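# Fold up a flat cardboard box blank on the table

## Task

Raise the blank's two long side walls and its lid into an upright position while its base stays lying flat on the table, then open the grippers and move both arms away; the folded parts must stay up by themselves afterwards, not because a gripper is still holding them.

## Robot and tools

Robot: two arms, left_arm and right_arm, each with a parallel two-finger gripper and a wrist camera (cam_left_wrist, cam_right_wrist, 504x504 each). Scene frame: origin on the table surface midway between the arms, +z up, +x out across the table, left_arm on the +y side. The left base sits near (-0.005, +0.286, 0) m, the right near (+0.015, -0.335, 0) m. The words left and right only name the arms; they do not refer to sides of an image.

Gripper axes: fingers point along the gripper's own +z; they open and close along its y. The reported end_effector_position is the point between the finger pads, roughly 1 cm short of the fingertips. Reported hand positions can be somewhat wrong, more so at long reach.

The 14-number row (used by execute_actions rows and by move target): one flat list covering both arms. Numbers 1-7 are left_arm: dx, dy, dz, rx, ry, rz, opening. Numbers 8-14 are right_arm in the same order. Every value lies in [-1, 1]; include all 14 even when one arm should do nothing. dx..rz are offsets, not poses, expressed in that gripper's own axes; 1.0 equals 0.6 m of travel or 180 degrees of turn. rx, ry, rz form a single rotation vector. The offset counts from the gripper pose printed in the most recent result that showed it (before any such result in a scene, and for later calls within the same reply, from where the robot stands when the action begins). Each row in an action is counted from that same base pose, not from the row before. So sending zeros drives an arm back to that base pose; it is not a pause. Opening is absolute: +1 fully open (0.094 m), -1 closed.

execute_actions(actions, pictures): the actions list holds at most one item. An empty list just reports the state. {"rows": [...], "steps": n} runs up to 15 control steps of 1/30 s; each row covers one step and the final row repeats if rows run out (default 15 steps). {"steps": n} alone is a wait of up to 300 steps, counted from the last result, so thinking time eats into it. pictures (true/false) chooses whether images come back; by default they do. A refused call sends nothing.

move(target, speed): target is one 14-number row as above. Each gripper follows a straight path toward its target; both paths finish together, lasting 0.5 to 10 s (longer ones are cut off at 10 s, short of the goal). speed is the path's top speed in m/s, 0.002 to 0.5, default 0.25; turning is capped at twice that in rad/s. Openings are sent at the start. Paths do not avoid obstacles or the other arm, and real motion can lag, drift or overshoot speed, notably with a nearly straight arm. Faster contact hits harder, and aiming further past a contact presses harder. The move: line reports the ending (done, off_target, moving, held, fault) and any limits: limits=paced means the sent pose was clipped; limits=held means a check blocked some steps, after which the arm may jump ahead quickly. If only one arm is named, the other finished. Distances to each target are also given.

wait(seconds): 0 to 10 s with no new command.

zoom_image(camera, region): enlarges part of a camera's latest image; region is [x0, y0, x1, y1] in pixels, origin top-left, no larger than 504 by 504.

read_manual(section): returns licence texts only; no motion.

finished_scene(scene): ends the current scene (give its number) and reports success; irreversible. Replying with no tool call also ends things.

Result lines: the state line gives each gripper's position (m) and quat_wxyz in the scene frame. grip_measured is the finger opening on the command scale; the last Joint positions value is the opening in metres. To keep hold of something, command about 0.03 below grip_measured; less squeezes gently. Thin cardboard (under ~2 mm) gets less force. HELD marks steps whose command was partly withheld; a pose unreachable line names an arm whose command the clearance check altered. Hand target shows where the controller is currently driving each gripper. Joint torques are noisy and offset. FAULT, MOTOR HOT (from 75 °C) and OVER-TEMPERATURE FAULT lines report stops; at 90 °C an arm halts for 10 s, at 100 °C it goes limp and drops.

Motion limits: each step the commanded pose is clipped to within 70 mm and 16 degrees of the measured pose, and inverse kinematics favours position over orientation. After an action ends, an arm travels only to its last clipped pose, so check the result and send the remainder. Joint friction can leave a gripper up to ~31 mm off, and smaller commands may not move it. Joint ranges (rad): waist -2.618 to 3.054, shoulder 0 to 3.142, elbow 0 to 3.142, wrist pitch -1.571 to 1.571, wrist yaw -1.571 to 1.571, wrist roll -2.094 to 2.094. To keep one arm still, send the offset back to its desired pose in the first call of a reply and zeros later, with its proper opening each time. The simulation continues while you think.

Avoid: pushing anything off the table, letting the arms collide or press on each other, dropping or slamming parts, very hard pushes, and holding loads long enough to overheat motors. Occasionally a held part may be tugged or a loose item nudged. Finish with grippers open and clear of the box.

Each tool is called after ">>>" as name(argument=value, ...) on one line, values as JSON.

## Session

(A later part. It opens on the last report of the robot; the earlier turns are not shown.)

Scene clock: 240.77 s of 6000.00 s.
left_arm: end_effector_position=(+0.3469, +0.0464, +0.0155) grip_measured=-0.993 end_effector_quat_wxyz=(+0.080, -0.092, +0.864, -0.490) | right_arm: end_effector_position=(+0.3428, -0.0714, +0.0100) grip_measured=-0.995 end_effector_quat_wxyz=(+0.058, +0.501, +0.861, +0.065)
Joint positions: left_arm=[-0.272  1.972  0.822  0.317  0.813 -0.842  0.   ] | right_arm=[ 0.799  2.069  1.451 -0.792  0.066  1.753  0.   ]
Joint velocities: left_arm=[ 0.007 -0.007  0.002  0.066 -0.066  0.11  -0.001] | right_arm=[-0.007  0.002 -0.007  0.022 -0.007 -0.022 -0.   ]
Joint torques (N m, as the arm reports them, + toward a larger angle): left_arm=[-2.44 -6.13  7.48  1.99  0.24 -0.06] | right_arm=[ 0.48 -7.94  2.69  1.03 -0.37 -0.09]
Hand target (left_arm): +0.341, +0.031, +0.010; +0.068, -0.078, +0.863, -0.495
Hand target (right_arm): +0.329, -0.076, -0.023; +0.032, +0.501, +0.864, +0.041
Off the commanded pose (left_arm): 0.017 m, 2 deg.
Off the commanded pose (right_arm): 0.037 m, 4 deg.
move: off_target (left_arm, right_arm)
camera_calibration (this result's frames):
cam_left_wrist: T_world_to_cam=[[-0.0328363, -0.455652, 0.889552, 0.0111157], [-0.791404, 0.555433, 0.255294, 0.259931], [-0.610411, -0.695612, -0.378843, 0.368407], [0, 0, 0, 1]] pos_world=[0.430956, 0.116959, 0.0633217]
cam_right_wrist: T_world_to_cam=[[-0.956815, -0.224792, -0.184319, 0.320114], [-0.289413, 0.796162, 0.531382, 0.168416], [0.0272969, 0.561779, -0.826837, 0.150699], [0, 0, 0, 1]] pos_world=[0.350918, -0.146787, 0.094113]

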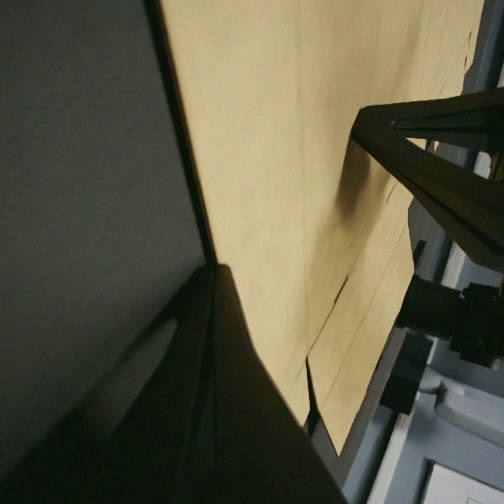

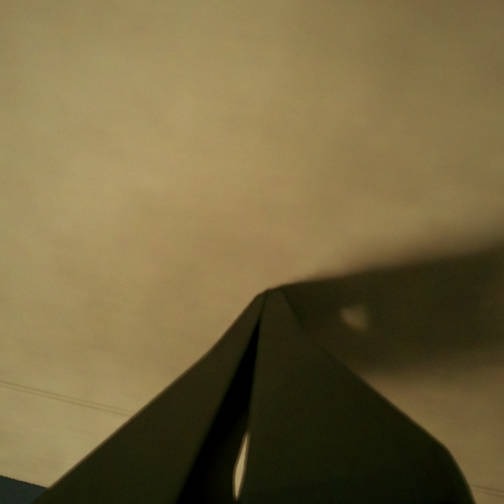

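>>> move(target=[0.015,0.03,-0.05,-0.09,0.02,0,-1,0.005,-0.025,0.055,0.054,0.011,0,-1], speed=0.08)

>>> move(target=[0.01,0.022,0.035,0,0,0,-1,0,-0.01,0.055,0.02,0.005,0,-1], speed=0.05)

>>> move(target=[0.017,-0.048,0.062,0,0,0,-1,0,-0.01,0.055,0.02,0.005,0,-1], speed=0.05)

Scene clock: 251.30 s of 6000.00 s.
left_arm: end_effector_position=(+0.3289, +0.0698, +0.0156) grip_measured=-0.993 end_effector_quat_wxyz=(+0.042, -0.080, +0.918, -0.386) | right_arm: end_effector_position=(+0.3434, -0.0716, +0.0097) grip_measured=-0.995 end_effector_quat_wxyz=(+0.030, +0.504, +0.862, +0.031)
Joint positions: left_arm=[-0.271  1.879  0.937 -0.178  0.681 -0.634  0.   ] | right_arm=[ 0.785  2.139  1.57  -0.922  0.035  1.747  0.   ]
Joint velocities: left_arm=[-0.002  0.012  0.002 -0.022 -0.007 -0.007 -0.001] | right_arm=[-0.007  0.017  0.002 -0.022  0.051 -0.066 -0.   ]
Joint torques (N m, as the arm reports them, + toward a larger angle): left_arm=[ 0.67 -8.82  8.83  0.82 -0.17  0.15] | right_arm=[ 0.21 -6.65  5.    0.6  -0.38 -0.12]
Hand target (left_arm): +0.330, +0.078, +0.015; +0.041, -0.089, +0.925, -0.366
Hand target (right_arm): +0.332, -0.076, -0.023; +0.001, +0.503, +0.864, -0.000
Off the commanded pose (left_arm): 0.009 m, 3 deg.
Off the commanded pose (right_arm): 0.036 m, 5 deg.
After step 90, 5.40 s passed at rest.
move: off_target (left_arm, right_arm)
camera_calibration (this result's frames):
cam_left_wrist: T_world_to_cam=[[0.00626377, -0.645046, 0.764118, 0.0234631], [-0.735185, 0.514997, 0.440772, 0.214132], [-0.677837, -0.564529, -0.471003, 0.38824], [0, 0, 0, 1]] pos_world=[0.420443, 0.12403, 0.0705499]
cam_right_wrist: T_world_to_cam=[[-0.969276, -0.225137, -0.0990819, 0.32394], [-0.242929, 0.812964, 0.529221, 0.154228], [-0.0385974, 0.537031, -0.842679, 0.171512], [0, 0, 0, 1]] pos_world=[0.358073, -0.144559, 0.0950054]

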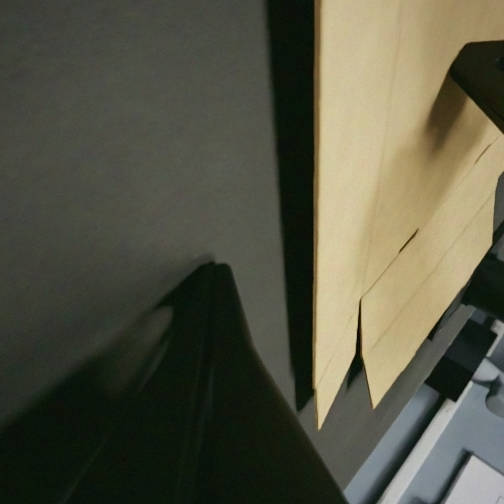

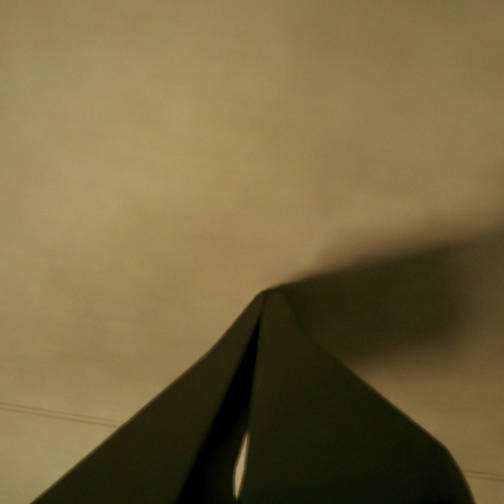

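Scene clock: 252.23 s of 6000.00 s.
left_arm: end_effector_position=(+0.3389, +0.0615, +0.0163) grip_measured=-0.993 end_effector_quat_wxyz=(+0.069, -0.067, +0.911, -0.401) | right_arm: end_effector_position=(+0.3435, -0.0717, +0.0096) grip_measured=-0.995 end_effector_quat_wxyz=(+0.028, +0.504, +0.862, +0.032)
Joint positions: left_arm=[-0.282  1.895  0.922 -0.067  0.685 -0.65   0.   ] | right_arm=[ 0.782  2.139  1.571 -0.922  0.029  1.745  0.   ]
Joint velocities: left_arm=[ 0.007 -0.012 -0.022  0.095 -0.081 -0.11   0.001] | right_arm=[-0.002 -0.022  0.002  0.066  0.007 -0.081  0.001]
Joint torques (N m, as the arm reports them, + toward a larger angle): left_arm=[-0.52 -5.58  4.45  1.47  0.02 -0.02] | right_arm=[-0.2  -6.57  5.19  0.75 -0.24 -0.19]
Hand target (left_arm): +0.324, +0.064, -0.008; +0.042, -0.079, +0.918, -0.385
Hand target (right_arm): +0.339, -0.075, -0.022; +0.008, +0.505, +0.863, +0.008
Off the commanded pose (left_arm): 0.029 m, 4 deg.
Off the commanded pose (right_arm): 0.033 m, 4 deg.
move: off_target (left_arm, right_arm)
camera_calibration (this result's frames):
cam_left_wrist: T_world_to_cam=[[-0.0440995, -0.622128, 0.781673, 0.032836], [-0.759911, 0.528815, 0.378008, 0.234014], [-0.64853, -0.577332, -0.496082, 0.381895], [0, 0, 0, 1]] pos_world=[0.426948, 0.117159, 0.0753254]
cam_right_wrist: T_world_to_cam=[[-0.96961, -0.224789, -0.096574, 0.324174], [-0.241088, 0.810708, 0.533507, 0.153524], [-0.0416331, 0.540577, -0.840264, 0.172753], [0, 0, 0, 1]] pos_world=[0.358527, -0.144979, 0.0945583]

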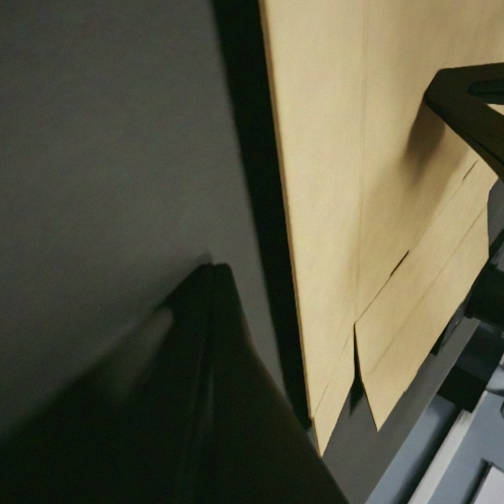

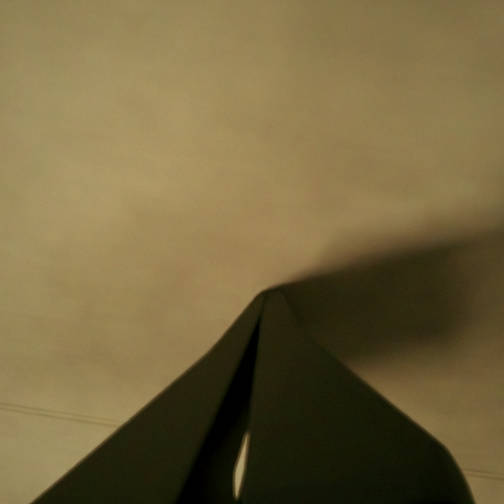

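Scene clock: 253.50 s of 6000.00 s.
left_arm: end_effector_position=(+0.3317, +0.0186, +0.0168) grip_measured=-0.993 end_effector_quat_wxyz=(+0.066, -0.066, +0.909, -0.406) | right_arm: end_effector_position=(+0.3436, -0.0717, +0.0097) grip_measured=-0.995 end_effector_quat_wxyz=(+0.025, +0.505, +0.862, +0.033)
Joint positions: left_arm=[-0.405  1.919  0.936  0.026  0.63  -0.783  0.   ] | right_arm=[ 0.779  2.139  1.571 -0.923  0.023  1.743  0.   ]
Joint velocities: left_arm=[-0.012  0.007 -0.002 -0.022  0.051  0.095  0.   ] | right_arm=[ 0.007  0.017  0.002 -0.022 -0.095 -0.11  -0.002]
Joint torques (N m, as the arm reports them, + toward a larger angle): left_arm=[-0.7  -6.43  9.35  1.66 -0.07  0.03] | right_arm=[ 0.03 -6.57  5.13  0.75 -0.26 -0.13]
Hand target (left_arm): +0.337, +0.014, +0.012; +0.069, -0.067, +0.911, -0.402
Hand target (right_arm): +0.339, -0.075, -0.022; +0.005, +0.505, +0.863, +0.009
Off the commanded pose (left_arm): 0.009 m, 1 deg.
Off the commanded pose (right_arm): 0.034 m, 4 deg.
move: off_target (right_arm)
camera_calibration (this result's frames):
cam_left_wrist: T_world_to_cam=[[-0.0448948, -0.613508, 0.788411, 0.00545198], [-0.756131, 0.536645, 0.374538, 0.249719], [-0.652879, -0.579327, -0.487985, 0.354012], [0, 0, 0, 1]] pos_world=[0.420192, 0.0744229, 0.0749248]
cam_right_wrist: T_world_to_cam=[[-0.970035, -0.22408, -0.0939158, 0.324439], [-0.238824, 0.808333, 0.538109, 0.15249], [-0.044664, 0.544414, -0.837627, 0.17419], [0, 0, 0, 1]] pos_world=[0.358915, -0.145394, 0.0943204]

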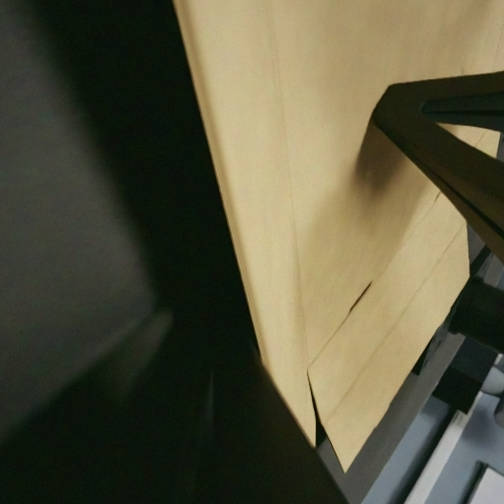

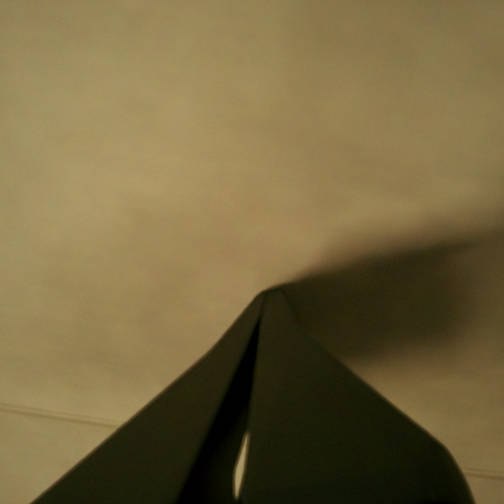

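>>> move(target=[0.008,-0.062,0.012,0.1,0,0,-1,0,-0.01,0.055,0.02,0,0,-1], speed=0.05)

Scene clock: 260.33 s of 6000.00 s.
left_arm: end_effector_position=(+0.3361, -0.0056, +0.0366) grip_measured=-0.993 end_effector_quat_wxyz=(+0.079, -0.068, +0.846, -0.522) | right_arm: end_effector_position=(+0.3436, -0.0718, +0.0099) grip_measured=-0.995 end_effector_quat_wxyz=(+0.025, +0.505, +0.862, +0.033)
Joint positions: left_arm=[-0.405  1.972  0.83   0.467  0.784 -0.987  0.   ] | right_arm=[ 0.779  2.139  1.571 -0.924  0.024  1.743  0.   ]
Joint velocities: left_arm=[ 0.002  0.012 -0.002 -0.007 -0.022 -0.081  0.   ] | right_arm=[ 0.007  0.017  0.002 -0.037 -0.11  -0.007 -0.   ]
Joint torques (N m, as the arm reports them, + toward a larger angle): left_arm=[-0.41 -7.41  5.63  2.39  0.49 -0.06] | right_arm=[ 0.23 -6.38  5.44  0.71 -0.11 -0.1 ]
Hand target (left_arm): +0.330, -0.012, +0.039; +0.073, -0.052, +0.836, -0.542
Hand target (right_arm): +0.339, -0.075, -0.022; +0.009, +0.505, +0.863, +0.006
Off the commanded pose (left_arm): 0.009 m, 3 deg.
Off the commanded pose (right_arm): 0.034 m, 4 deg.
After step 90, 0.43 s passed at rest.
move: off_target (left_arm, right_arm)
camera_calibration (this result's frames):
cam_left_wrist: T_world_to_cam=[[-0.0793505, -0.390063, 0.917363, -0.0167357], [-0.773232, 0.60489, 0.190316, 0.271423], [-0.629139, -0.694232, -0.349607, 0.338842], [0, 0, 0, 1]] pos_world=[0.421724, 0.0645262, 0.0821583]
cam_right_wrist: T_world_to_cam=[[-0.970019, -0.224078, -0.094083, 0.324429], [-0.238929, 0.808499, 0.537813, 0.15253], [-0.044446, 0.544168, -0.837798, 0.174269], [0, 0, 0, 1]] pos_world=[0.358892, -0.145454, 0.0944926]

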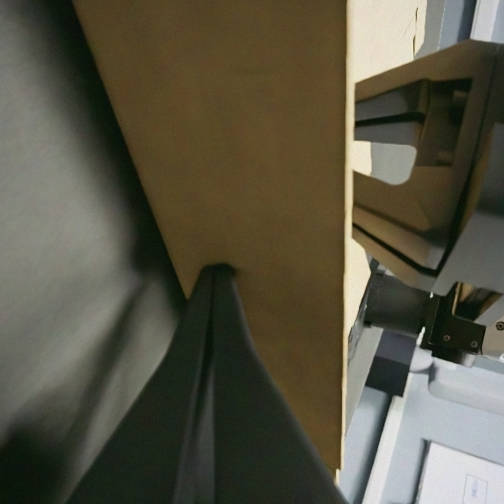

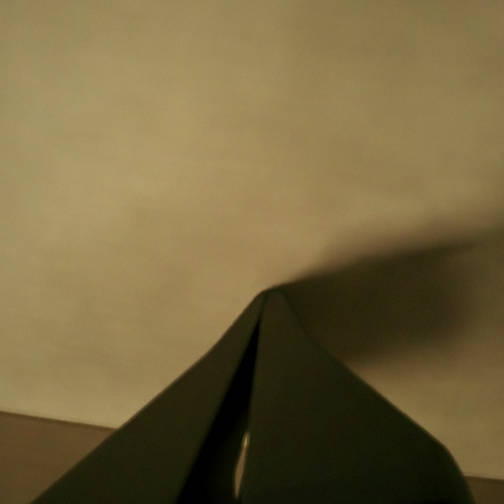

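>>> move(target=[0.01,-0.026,0.045,0,0,0,-1,0,-0.01,0.055,0.02,0,0,-1], speed=0.04)

Scene clock: 264.50 s of 6000.00 s.
left_arm: end_effector_position=(+0.3312, -0.0143, +0.0185) grip_measured=-0.993 end_effector_quat_wxyz=(+0.071, -0.102, +0.862, -0.491) | right_arm: end_effector_position=(+0.3444, -0.0752, +0.0098) grip_measured=-0.995 end_effector_quat_wxyz=(+0.032, +0.505, +0.862, +0.025)
Joint positions: left_arm=[-0.458  1.991  0.835  0.441  0.683 -1.043  0.   ] | right_arm=[ 0.779  2.142  1.577 -0.936  0.042  1.743  0.   ]
Joint velocities: left_arm=[ 0.002 -0.007 -0.012  0.037  0.007  0.007  0.   ] | right_arm=[ 0.002 -0.022 -0.017 -0.007  0.007  0.066  0.001]
Joint torques (N m, as the arm reports them, + toward a larger angle): left_arm=[-1.8  -7.95 10.38  2.33  0.44 -0.03] | right_arm=[ 0.27 -6.72  5.14  0.81 -0.34 -0.08]
Hand target (left_arm): +0.334, -0.036, +0.039; +0.078, -0.068, +0.847, -0.522
Hand target (right_arm): +0.339, -0.075, -0.022; +0.010, +0.505, +0.863, +0.006
Off the commanded pose (left_arm): 0.031 m, 6 deg.
Off the commanded pose (right_arm): 0.034 m, 3 deg.
move: off_target (left_arm, right_arm)
camera_calibration (this result's frames):
cam_left_wrist: T_world_to_cam=[[-0.00749666, -0.450584, 0.892703, -0.0280396], [-0.790432, 0.549485, 0.27071, 0.279798], [-0.612504, -0.703591, -0.360275, 0.317929], [0, 0, 0, 1]] pos_world=[0.415684, 0.0573129, 0.0638288]
cam_right_wrist: T_world_to_cam=[[-0.969965, -0.224663, -0.0932484, 0.324408], [-0.239859, 0.819628, 0.520267, 0.156803], [-0.0404559, 0.527007, -0.848898, 0.173572], [0, 0, 0, 1]] pos_world=[0.359297, -0.147111, 0.096016]

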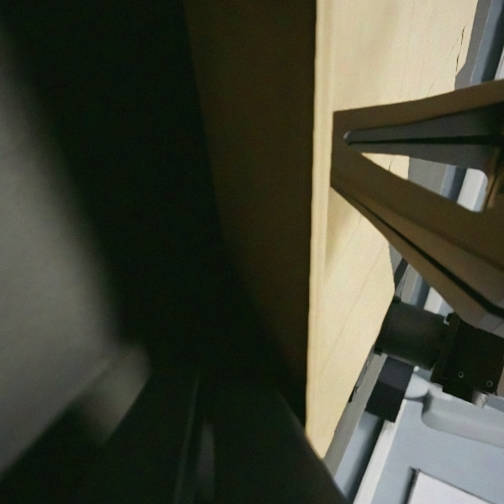

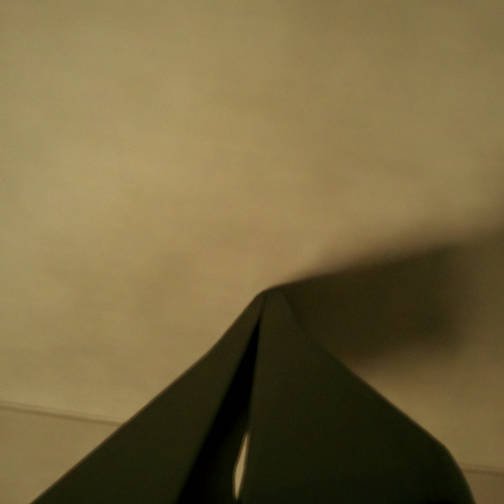

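>>> move(target=[0,-0.05,-0.045,0.03,0,0.02,-1,0,-0.01,0.055,0.02,0,0,-1], speed=0.04)

Scene clock: 270.07 s of 6000.00 s.
left_arm: end_effector_position=(+0.3301, -0.0047, +0.0432) grip_measured=-0.993 end_effector_quat_wxyz=(+0.080, -0.091, +0.853, -0.508) | right_arm: end_effector_position=(+0.3445, -0.0756, +0.0097) grip_measured=-0.995 end_effector_quat_wxyz=(+0.033, +0.505, +0.862, +0.024)
Joint positions: left_arm=[-0.425  1.91   0.809  0.418  0.728 -1.024  0.   ] | right_arm=[ 0.779  2.143  1.577 -0.937  0.044  1.743  0.   ]
Joint velocities: left_arm=[-0.017  0.012  0.002  0.022 -0.007  0.081 -0.   ] | right_arm=[-0.007 -0.012 -0.007  0.007 -0.022  0.037 -0.   ]
Joint torques (N m, as the arm reports them, + toward a larger angle): left_arm=[  0.13 -10.14   5.46   2.29   0.41   0.13] | right_arm=[ 0.18 -6.47  5.35  0.68 -0.14 -0.1 ]
Hand target (left_arm): +0.328, -0.007, +0.058; +0.091, -0.070, +0.842, -0.527
Hand target (right_arm): +0.340, -0.079, -0.022; +0.016, +0.506, +0.863, -0.002
Off the commanded pose (left_arm): 0.015 m, 4 deg.
Off the commanded pose (right_arm): 0.033 m, 4 deg.
After step 90, 0.87 s passed at rest.
move: off_target (left_arm, right_arm)
camera_calibration (this result's frames):
cam_left_wrist: T_world_to_cam=[[-0.0403205, -0.418379, 0.907377, -0.0355165], [-0.791714, 0.567379, 0.22643, 0.269423], [-0.60956, -0.709253, -0.354113, 0.331682], [0, 0, 0, 1]] pos_world=[0.414054, 0.0675219, 0.0886743]
cam_right_wrist: T_world_to_cam=[[-0.969948, -0.224742, -0.0932287, 0.324352], [-0.240018, 0.82096, 0.518089, 0.157441], [-0.0398992, 0.524896, -0.850231, 0.173347], [0, 0, 0, 1]] pos_world=[0.35931, -0.147347, 0.096055]

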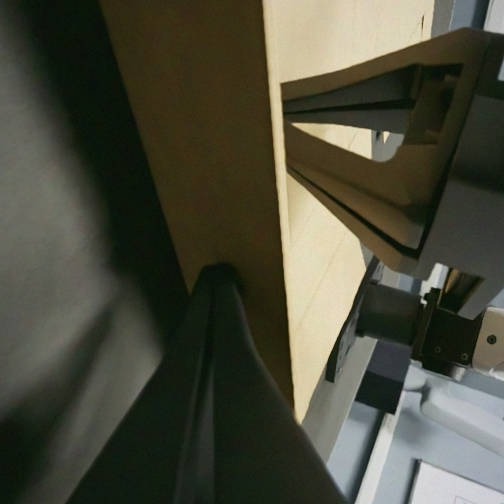

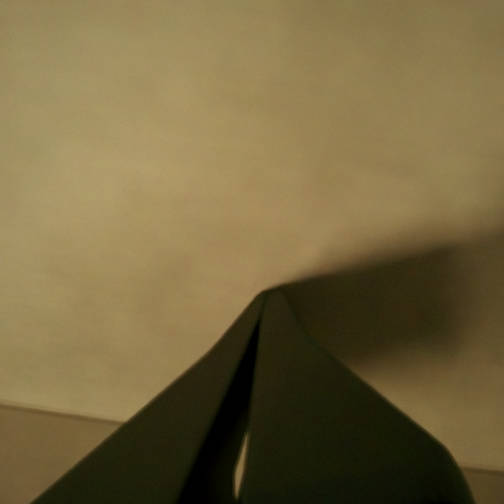

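>>> move(target=[0.008,-0.044,0.025,0,0,0,-1,0,-0.01,0.055,0.02,0,0,-1], speed=0.03)

Scene clock: 273.97 s of 6000.00 s.
left_arm: end_effector_position=(+0.3234, -0.0135, +0.0343) grip_measured=-0.993 end_effector_quat_wxyz=(+0.064, -0.115, +0.866, -0.482) | right_arm: end_effector_position=(+0.3446, -0.0762, +0.0097) grip_measured=-0.995 end_effector_quat_wxyz=(+0.034, +0.505, +0.862, +0.023)
Joint positions: left_arm=[-0.472  1.91   0.828  0.352  0.66  -1.068  0.   ] | right_arm=[ 0.779  2.143  1.577 -0.938  0.047  1.743  0.   ]
Joint velocities: left_arm=[-0.017 -0.017 -0.007  0.037 -0.051 -0.037  0.   ] | right_arm=[-0.017  0.002  0.012  0.007  0.022 -0.037  0.001]
Joint torques (N m, as the arm reports them, + toward a larger angle): left_arm=[-1.42 -9.51 10.33  2.12  0.29 -0.02] | right_arm=[ 0.19 -6.43  5.4   0.69 -0.14 -0.11]
Hand target (left_arm): +0.329, -0.030, +0.059; +0.079, -0.091, +0.853, -0.508
Hand target (right_arm): +0.340, -0.079, -0.022; +0.017, +0.506, +0.863, -0.003
Off the commanded pose (left_arm): 0.031 m, 5 deg.
Off the commanded pose (right_arm): 0.034 m, 4 deg.
move: off_target (left_arm, right_arm)
camera_calibration (this result's frames):
cam_left_wrist: T_world_to_cam=[[0.0243276, -0.463855, 0.885577, -0.0521639], [-0.79161, 0.532064, 0.300436, 0.268051], [-0.610542, -0.70834, -0.354249, 0.318521], [0, 0, 0, 1]] pos_world=[0.407931, 0.0588043, 0.0784986]
cam_right_wrist: T_world_to_cam=[[-0.969898, -0.224828, -0.0935433, 0.324309], [-0.240384, 0.822603, 0.515306, 0.158224], [-0.0389065, 0.522281, -0.851886, 0.173137], [0, 0, 0, 1]] pos_world=[0.359318, -0.147668, 0.0962959]

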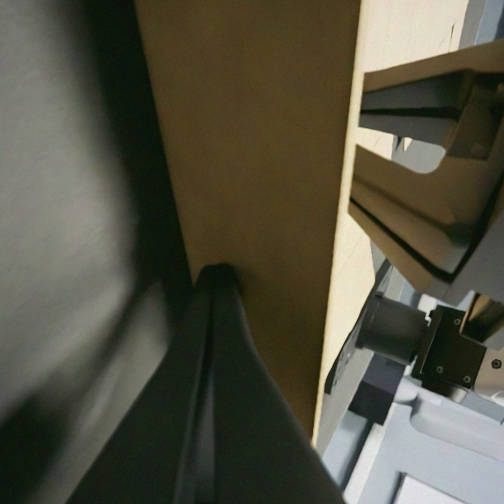

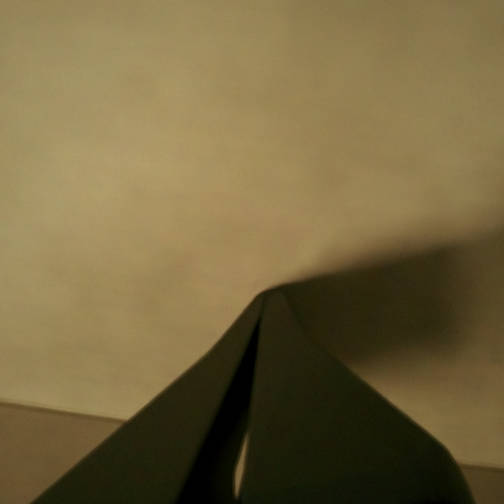

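>>> move(target=[0,-0.075,-0.005,0.03,0,0.015,-1,0,-0.01,0.055,0.02,0,0,-1], speed=0.03)

Scene clock: 278.67 s of 6000.00 s.
left_arm: end_effector_position=(+0.3216, -0.0149, +0.0404) grip_measured=-0.993 end_effector_quat_wxyz=(+0.061, -0.125, +0.865, -0.482) | right_arm: end_effector_position=(+0.3448, -0.0775, +0.0099) grip_measured=-0.995 end_effector_quat_wxyz=(+0.036, +0.505, +0.862, +0.021)
Joint positions: left_arm=[-0.48   1.887  0.828  0.333  0.649 -1.095  0.   ] | right_arm=[ 0.779  2.142  1.577 -0.941  0.054  1.743  0.   ]
Joint velocities: left_arm=[-0.012  0.002 -0.002 -0.051 -0.081 -0.081  0.001] | right_arm=[-0.007 -0.007 -0.007  0.022  0.007  0.022 -0.001]
Joint torques (N m, as the arm reports them, + toward a larger angle): left_arm=[ -1.18 -10.27   9.89   2.32   0.4   -0.04] | right_arm=[ 0.13 -6.48  5.35  0.72 -0.18 -0.11]
Hand target (left_arm): +0.326, -0.033, +0.074; +0.080, -0.090, +0.846, -0.520
Hand target (right_arm): +0.340, -0.080, -0.022; +0.018, +0.506, +0.862, -0.004
Off the commanded pose (left_arm): 0.039 m, 7 deg.
Off the commanded pose (right_arm): 0.034 m, 4 deg.
move: off_target (left_arm, right_arm)
camera_calibration (this result's frames):
cam_left_wrist: T_world_to_cam=[[0.0435945, -0.461435, 0.886102, -0.0642816], [-0.794418, 0.521816, 0.310818, 0.265883], [-0.605804, -0.717486, -0.343824, 0.316522], [0, 0, 0, 1]] pos_world=[0.405775, 0.0586961, 0.0831467]
cam_right_wrist: T_world_to_cam=[[-0.969805, -0.225041, -0.0939978, 0.324133], [-0.241067, 0.826139, 0.509295, 0.159828], [-0.0369567, 0.516576, -0.855443, 0.172884], [0, 0, 0, 1]] pos_world=[0.359264, -0.148405, 0.0969608]

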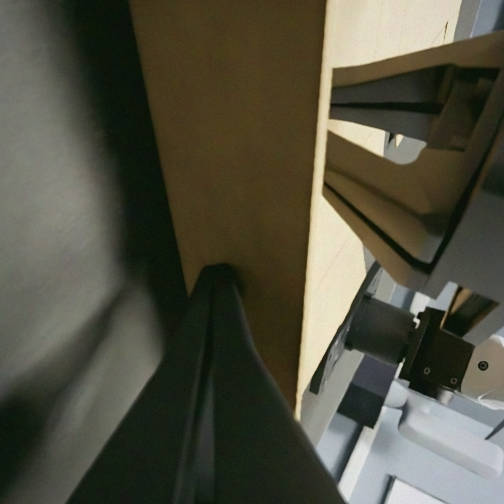

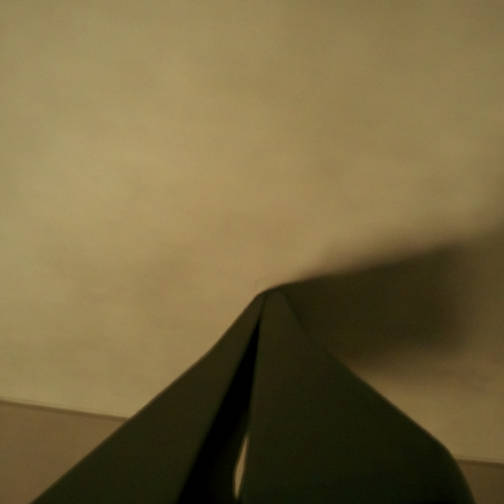

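>>> move(target=[0.01,-0.074,0.04,0.03,0,0.03,-1,0,-0.01,0.055,0.02,0,0,-1], speed=0.03)

Scene clock: 285.73 s of 6000.00 s.
left_arm: end_effector_position=(+0.3210, -0.0390, +0.0498) grip_measured=-0.993 end_effector_quat_wxyz=(+0.078, -0.105, +0.862, -0.490) | right_arm: end_effector_position=(+0.3443, -0.0807, +0.0097) grip_measured=-0.995 end_effector_quat_wxyz=(+0.041, +0.505, +0.862, +0.014)
Joint positions: left_arm=[-0.541  1.898  0.859  0.374  0.607 -1.114  0.   ] | right_arm=[ 0.779  2.143  1.577 -0.95   0.066  1.743  0.   ]
Joint velocities: left_arm=[-0.012  0.012 -0.012  0.051 -0.051  0.022  0.001] | right_arm=[-0.012 -0.007  0.017 -0.022 -0.007  0.066  0.   ]
Joint torques (N m, as the arm reports them, + toward a larger angle): left_arm=[-1.35 -6.92 10.73  2.51  0.28 -0.02] | right_arm=[ 0.16 -6.58  5.18  0.76 -0.24 -0.11]
Hand target (left_arm): +0.326, -0.058, +0.066; +0.088, -0.080, +0.847, -0.518
Hand target (right_arm): +0.341, -0.082, -0.022; +0.021, +0.506, +0.862, -0.006
Off the commanded pose (left_arm): 0.026 m, 5 deg.
Off the commanded pose (right_arm): 0.033 m, 3 deg.
After step 90, 1.37 s passed at rest.
move: off_target (left_arm, right_arm)
camera_calibration (this result's frames):
cam_left_wrist: T_world_to_cam=[[-0.00930538, -0.451217, 0.892366, -0.0666496], [-0.799097, 0.53983, 0.264627, 0.279517], [-0.60113, -0.710625, -0.365589, 0.301964], [0, 0, 0, 1]] pos_world=[0.40426, 0.0336177, 0.0959027]
cam_right_wrist: T_world_to_cam=[[-0.96995, -0.225787, -0.0906438, 0.322891], [-0.240573, 0.834366, 0.495942, 0.163046], [-0.0363473, 0.502845, -0.863612, 0.173133], [0, 0, 0, 1]] pos_world=[0.358706, -0.150194, 0.0979264]

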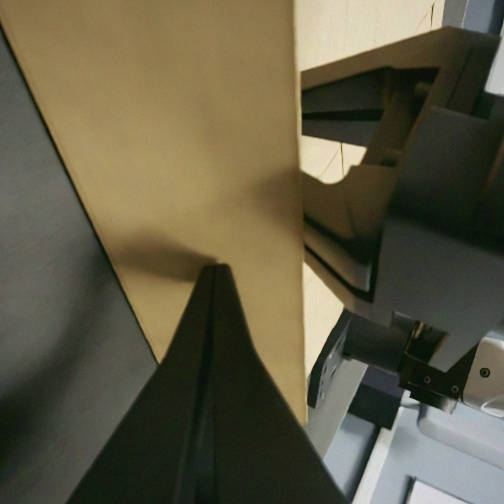

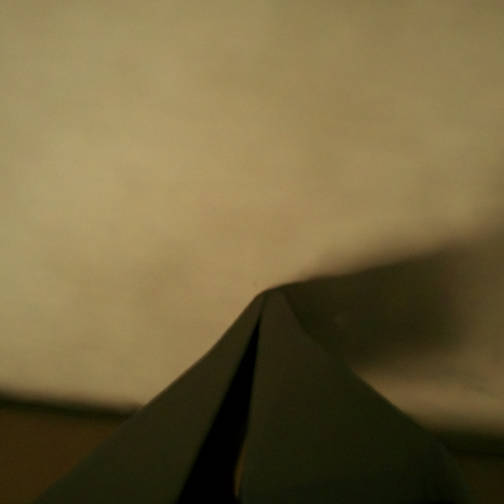

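>>> move(target=[0.008,-0.005,0.055,0,0,0,-1,0,-0.01,0.055,0.02,0,0,-1], speed=0.03)

Scene clock: 290.43 s of 6000.00 s.
left_arm: end_effector_position=(+0.3141, -0.0484, +0.0176) grip_measured=-0.993 end_effector_quat_wxyz=(+0.060, -0.126, +0.877, -0.460) | right_arm: end_effector_position=(+0.3453, -0.0828, +0.0100) grip_measured=-0.995 end_effector_quat_wxyz=(+0.047, +0.505, +0.862, +0.011)
Joint positions: left_arm=[-0.586  1.978  0.877  0.372  0.546 -1.149  0.   ] | right_arm=[ 0.779  2.142  1.577 -0.953  0.08   1.743  0.   ]
Joint velocities: left_arm=[ 0.012  0.002  0.007  0.022 -0.051  0.022 -0.001] | right_arm=[-0.017 -0.017 -0.012 -0.007 -0.007 -0.037  0.   ]
Joint torques (N m, as the arm reports them, + toward a larger angle): left_arm=[-1.22 -7.77 10.63  2.43  0.08 -0.04] | right_arm=[ 0.03 -6.55  5.18  0.66 -0.24 -0.09]
Hand target (left_arm): +0.323, -0.067, +0.036; +0.077, -0.105, +0.862, -0.490
Hand target (right_arm): +0.340, -0.085, -0.022; +0.025, +0.506, +0.862, -0.013
Off the commanded pose (left_arm): 0.029 m, 5 deg.
Off the commanded pose (right_arm): 0.034 m, 4 deg.
After step 90, 0.33 s passed at rest.
move: off_target (left_arm, right_arm)
camera_calibration (this result's frames):
cam_left_wrist: T_world_to_cam=[[0.0522025, -0.502719, 0.862872, -0.0635505], [-0.791675, 0.505839, 0.342603, 0.282234], [-0.608708, -0.700999, -0.371584, 0.282318], [0, 0, 0, 1]] pos_world=[0.398604, 0.0231919, 0.0630467]
cam_right_wrist: T_world_to_cam=[[-0.969469, -0.226158, -0.0947793, 0.323291], [-0.243378, 0.840196, 0.484601, 0.166476], [-0.0299634, 0.492873, -0.869585, 0.171508], [0, 0, 0, 1]] pos_world=[0.359076, -0.15129, 0.0991077]

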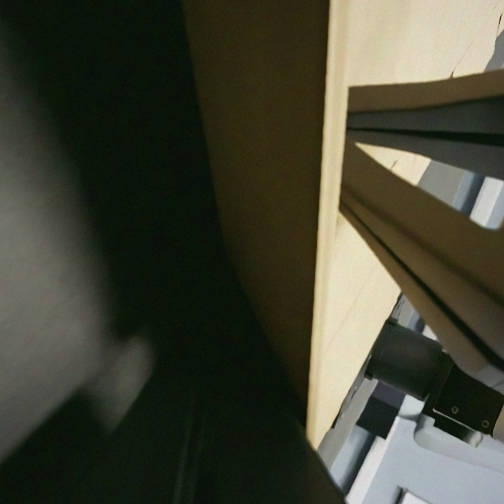

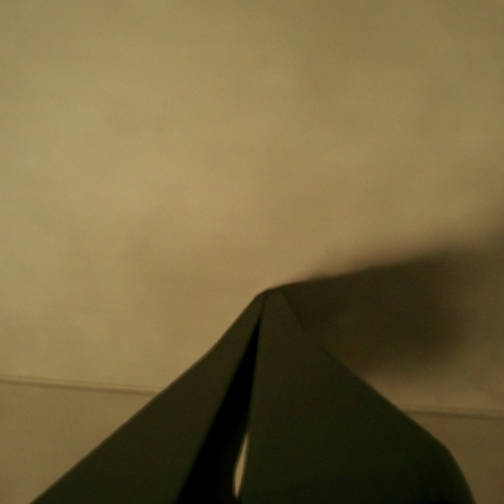

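>>> move(target=[-0.052,0.053,-0.11,0,0,0,-1,0,-0.01,0.04,0.02,0,0,-1], speed=0.1)

>>> move(target=[0,0,0,0,0,0,-0.4,0,-0.01,0.04,0.02,0,0,-1])

>>> move(target=[0.023,-0.045,0.067,0,0,0,-0.4,0,-0.01,0.04,0.02,0,0,-1], speed=0.06)

Scene clock: 307.40 s of 6000.00 s.
left_arm: end_effector_position=(+0.3343, +0.0246, +0.0325) grip_measured=-0.993 end_effector_quat_wxyz=(+0.072, -0.123, +0.874, -0.464) | right_arm: end_effector_position=(+0.3456, -0.0830, +0.0104) grip_measured=-0.995 end_effector_quat_wxyz=(+0.046, +0.505, +0.862, +0.007)
Joint positions: left_arm=[-0.368  1.876  0.824  0.239  0.694 -0.963  0.   ] | right_arm=[ 0.779  2.149  1.589 -0.966  0.082  1.743  0.   ]
Joint velocities: left_arm=[-0.007 -0.007 -0.002 -0.037 -0.037 -0.037 -0.   ] | right_arm=[ 0.022 -0.012 -0.002 -0.051 -0.007 -0.095 -0.   ]
Joint torques (N m, as the arm reports them, + toward a larger angle): left_arm=[ 0.46 -9.39  4.8   1.61  0.2   0.15] | right_arm=[ 0.08 -8.24  5.34  0.49 -0.11 -0.09]
Hand target (left_arm): +0.325, +0.030, +0.030; +0.061, -0.126, +0.877, -0.460
Hand target (right_arm): +0.341, -0.087, -0.013; +0.031, +0.506, +0.862, -0.016
Off the commanded pose (left_arm): 0.012 m, 1 deg.
Off the commanded pose (right_arm): 0.025 m, 3 deg.
After step 90, 12.60 s passed at rest.
move: off_target (left_arm, right_arm)
camera_calibration (this result's frames):
cam_left_wrist: T_world_to_cam=[[0.0348729, -0.497286, 0.866885, -0.0351621], [-0.802374, 0.503189, 0.320931, 0.2606], [-0.595802, -0.706758, -0.381462, 0.347443], [0, 0, 0, 1]] pos_world=[0.417332, 0.0969415, 0.0793832]
cam_right_wrist: T_world_to_cam=[[-0.969922, -0.226645, -0.0887895, 0.323544], [-0.241028, 0.843258, 0.480438, 0.166037], [-0.0340166, 0.487388, -0.872523, 0.172932], [0, 0, 0, 1]] pos_world=[0.359714, -0.150967, 0.0998442]

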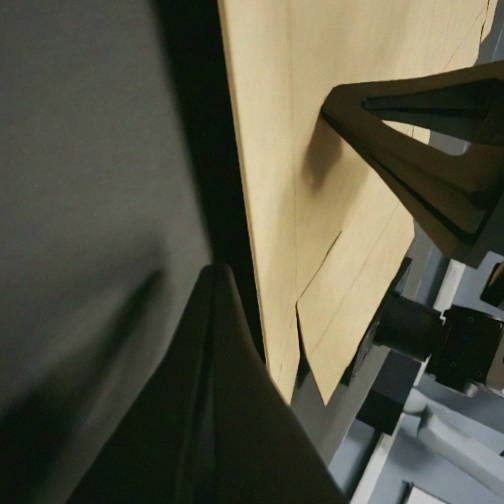

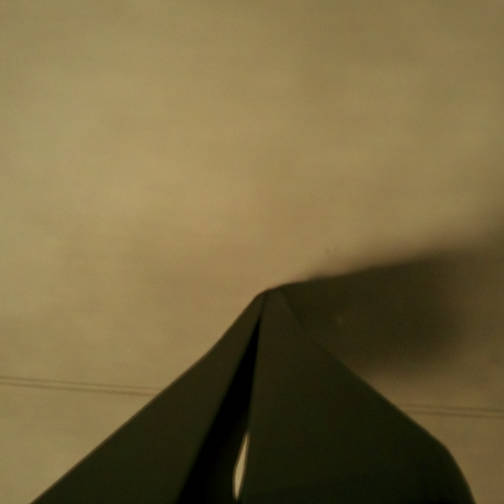

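Scene clock: 308.10 s of 6000.00 s.
left_arm: end_effector_position=(+0.3343, +0.0246, +0.0325) grip_measured=-0.403 end_effector_quat_wxyz=(+0.072, -0.123, +0.874, -0.464) | right_arm: end_effector_position=(+0.3456, -0.0830, +0.0104) grip_measured=-0.995 end_effector_quat_wxyz=(+0.045, +0.505, +0.862, +0.004)
Joint positions: left_arm=[-0.368  1.876  0.824  0.239  0.694 -0.963  0.028] | right_arm=[ 0.779  2.155  1.6   -0.978  0.082  1.743  0.   ]
Joint velocities: left_arm=[ 0.007 -0.002  0.007  0.066 -0.095  0.007 -0.001] | right_arm=[-0.002 -0.007 -0.007  0.007  0.022  0.037  0.   ]
Joint torques (N m, as the arm reports them, + toward a larger angle): left_arm=[ 0.08 -8.03  7.14  1.75  0.11  0.07] | right_arm=[-0.04 -8.28  5.48  0.48 -0.11 -0.09]
Hand target (left_arm): +0.334, +0.025, +0.032; +0.072, -0.123, +0.874, -0.464
Hand target (right_arm): +0.341, -0.087, -0.013; +0.031, +0.506, +0.862, -0.020
Off the commanded pose (left_arm): 0.000 m, 0 deg.
Off the commanded pose (right_arm): 0.025 m, 3 deg.
move: off_target (right_arm)
camera_calibration (this result's frames):
cam_left_wrist: T_world_to_cam=[[0.0348729, -0.497286, 0.866885, -0.0351621], [-0.802374, 0.503189, 0.320931, 0.2606], [-0.595802, -0.706758, -0.381462, 0.347443], [0, 0, 0, 1]] pos_world=[0.417332, 0.0969415, 0.0793832]
cam_right_wrist: T_world_to_cam=[[-0.970402, -0.227037, -0.0823022, 0.32363], [-0.238338, 0.845454, 0.477914, 0.165271], [-0.0389216, 0.483385, -0.874542, 0.174384], [0, 0, 0, 1]] pos_world=[0.360228, -0.150547, 0.100156]

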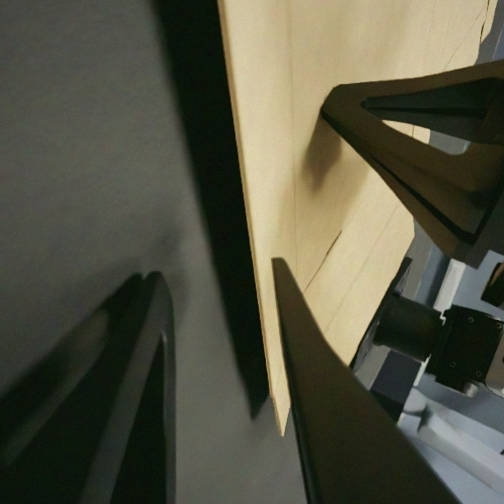

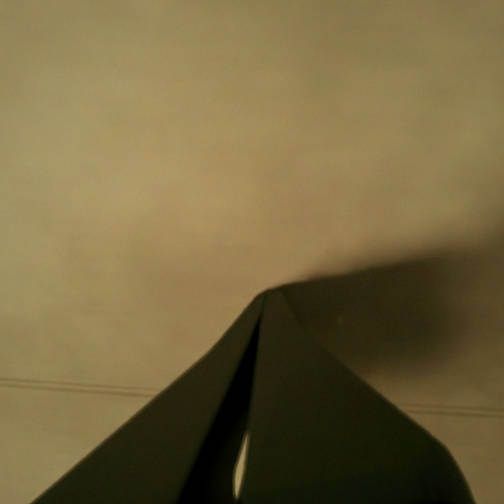

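Scene clock: 309.23 s of 6000.00 s.
left_arm: end_effector_position=(+0.3274, -0.0202, +0.0325) grip_measured=-0.403 end_effector_quat_wxyz=(+0.066, -0.121, +0.875, -0.463) | right_arm: end_effector_position=(+0.3456, -0.0830, +0.0104) grip_measured=-0.995 end_effector_quat_wxyz=(+0.044, +0.505, +0.862, +0.000)
Joint positions: left_arm=[-0.496  1.92   0.875  0.288  0.611 -1.07   0.028] | right_arm=[ 0.779  2.162  1.611 -0.988  0.082  1.743  0.   ]
Joint velocities: left_arm=[ 0.002  0.007 -0.007  0.037 -0.066  0.022  0.   ] | right_arm=[ 0.007  0.002 -0.007 -0.007  0.007  0.007  0.001]
Joint torques (N m, as the arm reports them, + toward a larger angle): left_arm=[-0.33 -6.77  9.51  1.99 -0.03 -0.03] | right_arm=[ 0.13 -8.46  5.34  0.41 -0.07 -0.11]
Hand target (left_arm): +0.334, -0.026, +0.032; +0.071, -0.123, +0.874, -0.465
Hand target (right_arm): +0.341, -0.087, -0.013; +0.029, +0.506, +0.862, -0.024
Off the commanded pose (left_arm): 0.009 m, 1 deg.
Off the commanded pose (right_arm): 0.025 m, 3 deg.
move: off_target (right_arm)
camera_calibration (this result's frames):
cam_left_wrist: T_world_to_cam=[[0.0381663, -0.499323, 0.865575, -0.0583092], [-0.795576, 0.508951, 0.328677, 0.275229], [-0.604651, -0.701175, -0.377824, 0.314624], [0, 0, 0, 1]] pos_world=[0.411428, 0.0514132, 0.078882]
cam_right_wrist: T_world_to_cam=[[-0.970824, -0.227381, -0.0761525, 0.323709], [-0.235802, 0.847524, 0.4755, 0.164622], [-0.0435788, 0.479584, -0.876413, 0.175606], [0, 0, 0, 1]] pos_world=[0.360735, -0.150134, 0.100277]

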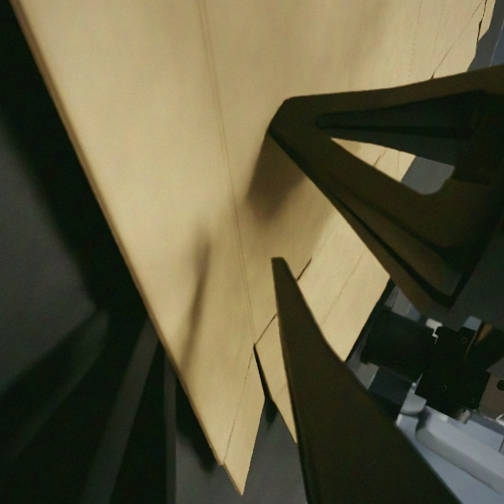

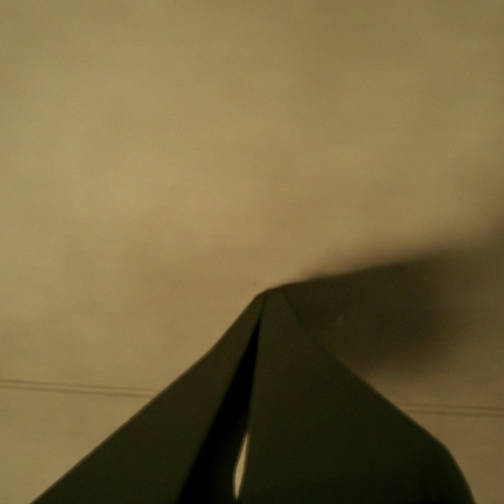

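>>> move(target=[0,0.012,0,0,0,0,-1,0,0,-0.07,0,0.02,0,-1], speed=0.1)

>>> move(target=[-0.078,0.153,-0.224,0,0.065,0.044,-1,0.04,0.04,0,0,0,0,-1], speed=0.1)

Scene clock: 316.30 s of 6000.00 s.
left_arm: end_effector_position=(+0.3286, -0.0217, +0.0350) grip_measured=-0.980 end_effector_quat_wxyz=(+0.071, -0.116, +0.873, -0.468) | right_arm: end_effector_position=(+0.3376, -0.0827, +0.0423) grip_measured=-0.995 end_effector_quat_wxyz=(+0.016, +0.504, +0.864, +0.004)
Joint positions: left_arm=[-0.496  1.92   0.875  0.302  0.615 -1.067  0.001] | right_arm=[ 0.77   2.118  1.675 -1.109  0.027  1.73   0.   ]
Joint velocities: left_arm=[ 0.007 -0.012  0.007  0.066 -0.066  0.051  0.001] | right_arm=[ 0.002  0.002 -0.002 -0.066  0.007  0.066 -0.001]
Joint torques (N m, as the arm reports them, + toward a larger angle): left_arm=[ 0.66 -7.84  5.76  1.94  0.09  0.1 ] | right_arm=[ -0.25 -14.47   7.03   0.33  -0.05  -0.15]
Hand target (left_arm): +0.326, -0.016, +0.027; +0.066, -0.122, +0.875, -0.463
Hand target (right_arm): +0.342, -0.082, +0.052; +0.016, +0.505, +0.863, +0.016
Off the commanded pose (left_arm): 0.010 m, 1 deg.
Off the commanded pose (right_arm): 0.011 m, 1 deg.
After step 90, 3.07 s passed at rest.
move: off_target (right_arm)
camera_calibration (this result's frames):
cam_left_wrist: T_world_to_cam=[[0.023136, -0.491995, 0.870291, -0.0563719], [-0.797444, 0.51594, 0.312872, 0.277448], [-0.602949, -0.701247, -0.380402, 0.31478], [0, 0, 0, 1]] pos_world=[0.41235, 0.0498576, 0.0819973]
cam_right_wrist: T_world_to_cam=[[-0.972581, -0.228941, -0.0409012, 0.317462], [-0.217003, 0.830103, 0.513653, 0.137904], [-0.0836438, 0.508445, -0.857023, 0.218251], [0, 0, 0, 1]] pos_world=[0.356939, -0.152763, 0.129196]

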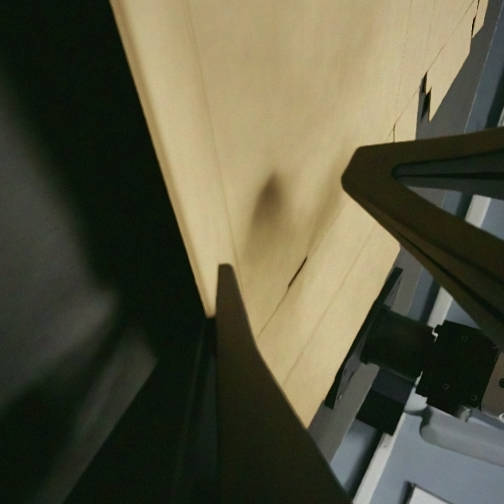

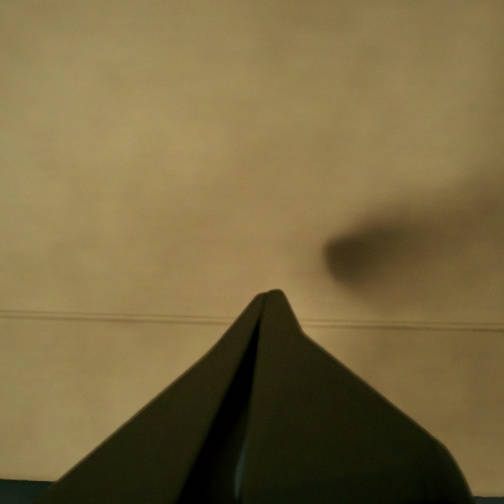

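Scene clock: 318.67 s of 6000.00 s.
left_arm: end_effector_position=(+0.3286, +0.1481, +0.0365) grip_measured=-0.980 end_effector_quat_wxyz=(+0.021, -0.010, +0.884, -0.467) | right_arm: end_effector_position=(+0.3459, -0.0552, +0.0426) grip_measured=-0.995 end_effector_quat_wxyz=(+0.016, +0.505, +0.863, +0.004)
Joint positions: left_arm=[ 0.04   1.956  1.073 -0.623  0.971 -0.047  0.001] | right_arm=[ 0.807  2.216  1.832 -1.17   0.027  1.77   0.   ]
Joint velocities: left_arm=[-0.017  0.007  0.017 -0.081  0.007  0.037 -0.   ] | right_arm=[-0.007 -0.007  0.002  0.022 -0.007  0.037  0.   ]
Joint torques (N m, as the arm reports them, + toward a larger angle): left_arm=[ 0.31 -6.61  8.76  0.47  0.37  0.22] | right_arm=[  1.12 -13.13   7.16   0.27   0.02   0.  ]
Hand target (left_arm): +0.332, +0.149, +0.035; +0.017, -0.009, +0.883, -0.469
Hand target (right_arm): +0.346, -0.050, +0.042; +0.017, +0.504, +0.864, +0.004
Off the commanded pose (left_arm): 0.003 m, 1 deg.
Off the commanded pose (right_arm): 0.005 m, 0 deg.
move: done
camera_calibration (this result's frames):
cam_left_wrist: T_world_to_cam=[[-0.102284, -0.496303, 0.862103, 0.0680422], [-0.659657, 0.682527, 0.314658, 0.119367], [-0.744574, -0.536508, -0.397202, 0.457131], [0, 0, 0, 1]] pos_world=[0.426069, 0.197553, 0.0853543]
cam_right_wrist: T_world_to_cam=[[-0.973031, -0.227085, -0.0405291, 0.331993], [-0.215179, 0.830245, 0.514191, 0.116089], [-0.0831158, 0.509045, -0.856718, 0.205012], [0, 0, 0, 1]] pos_world=[0.365059, -0.125352, 0.129401]

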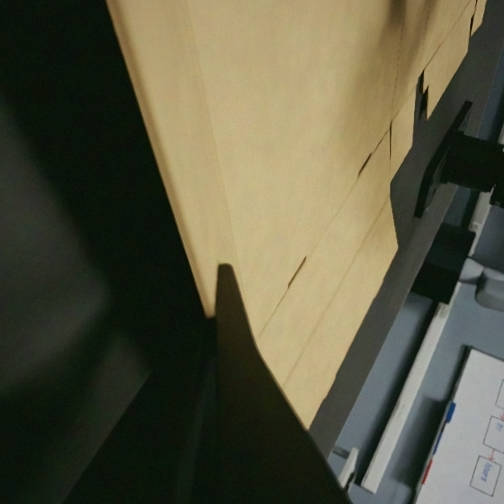

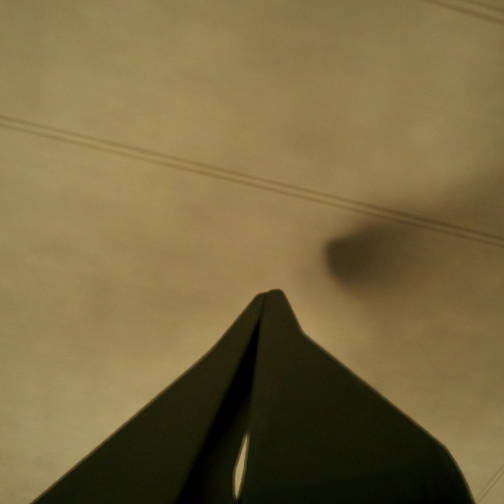

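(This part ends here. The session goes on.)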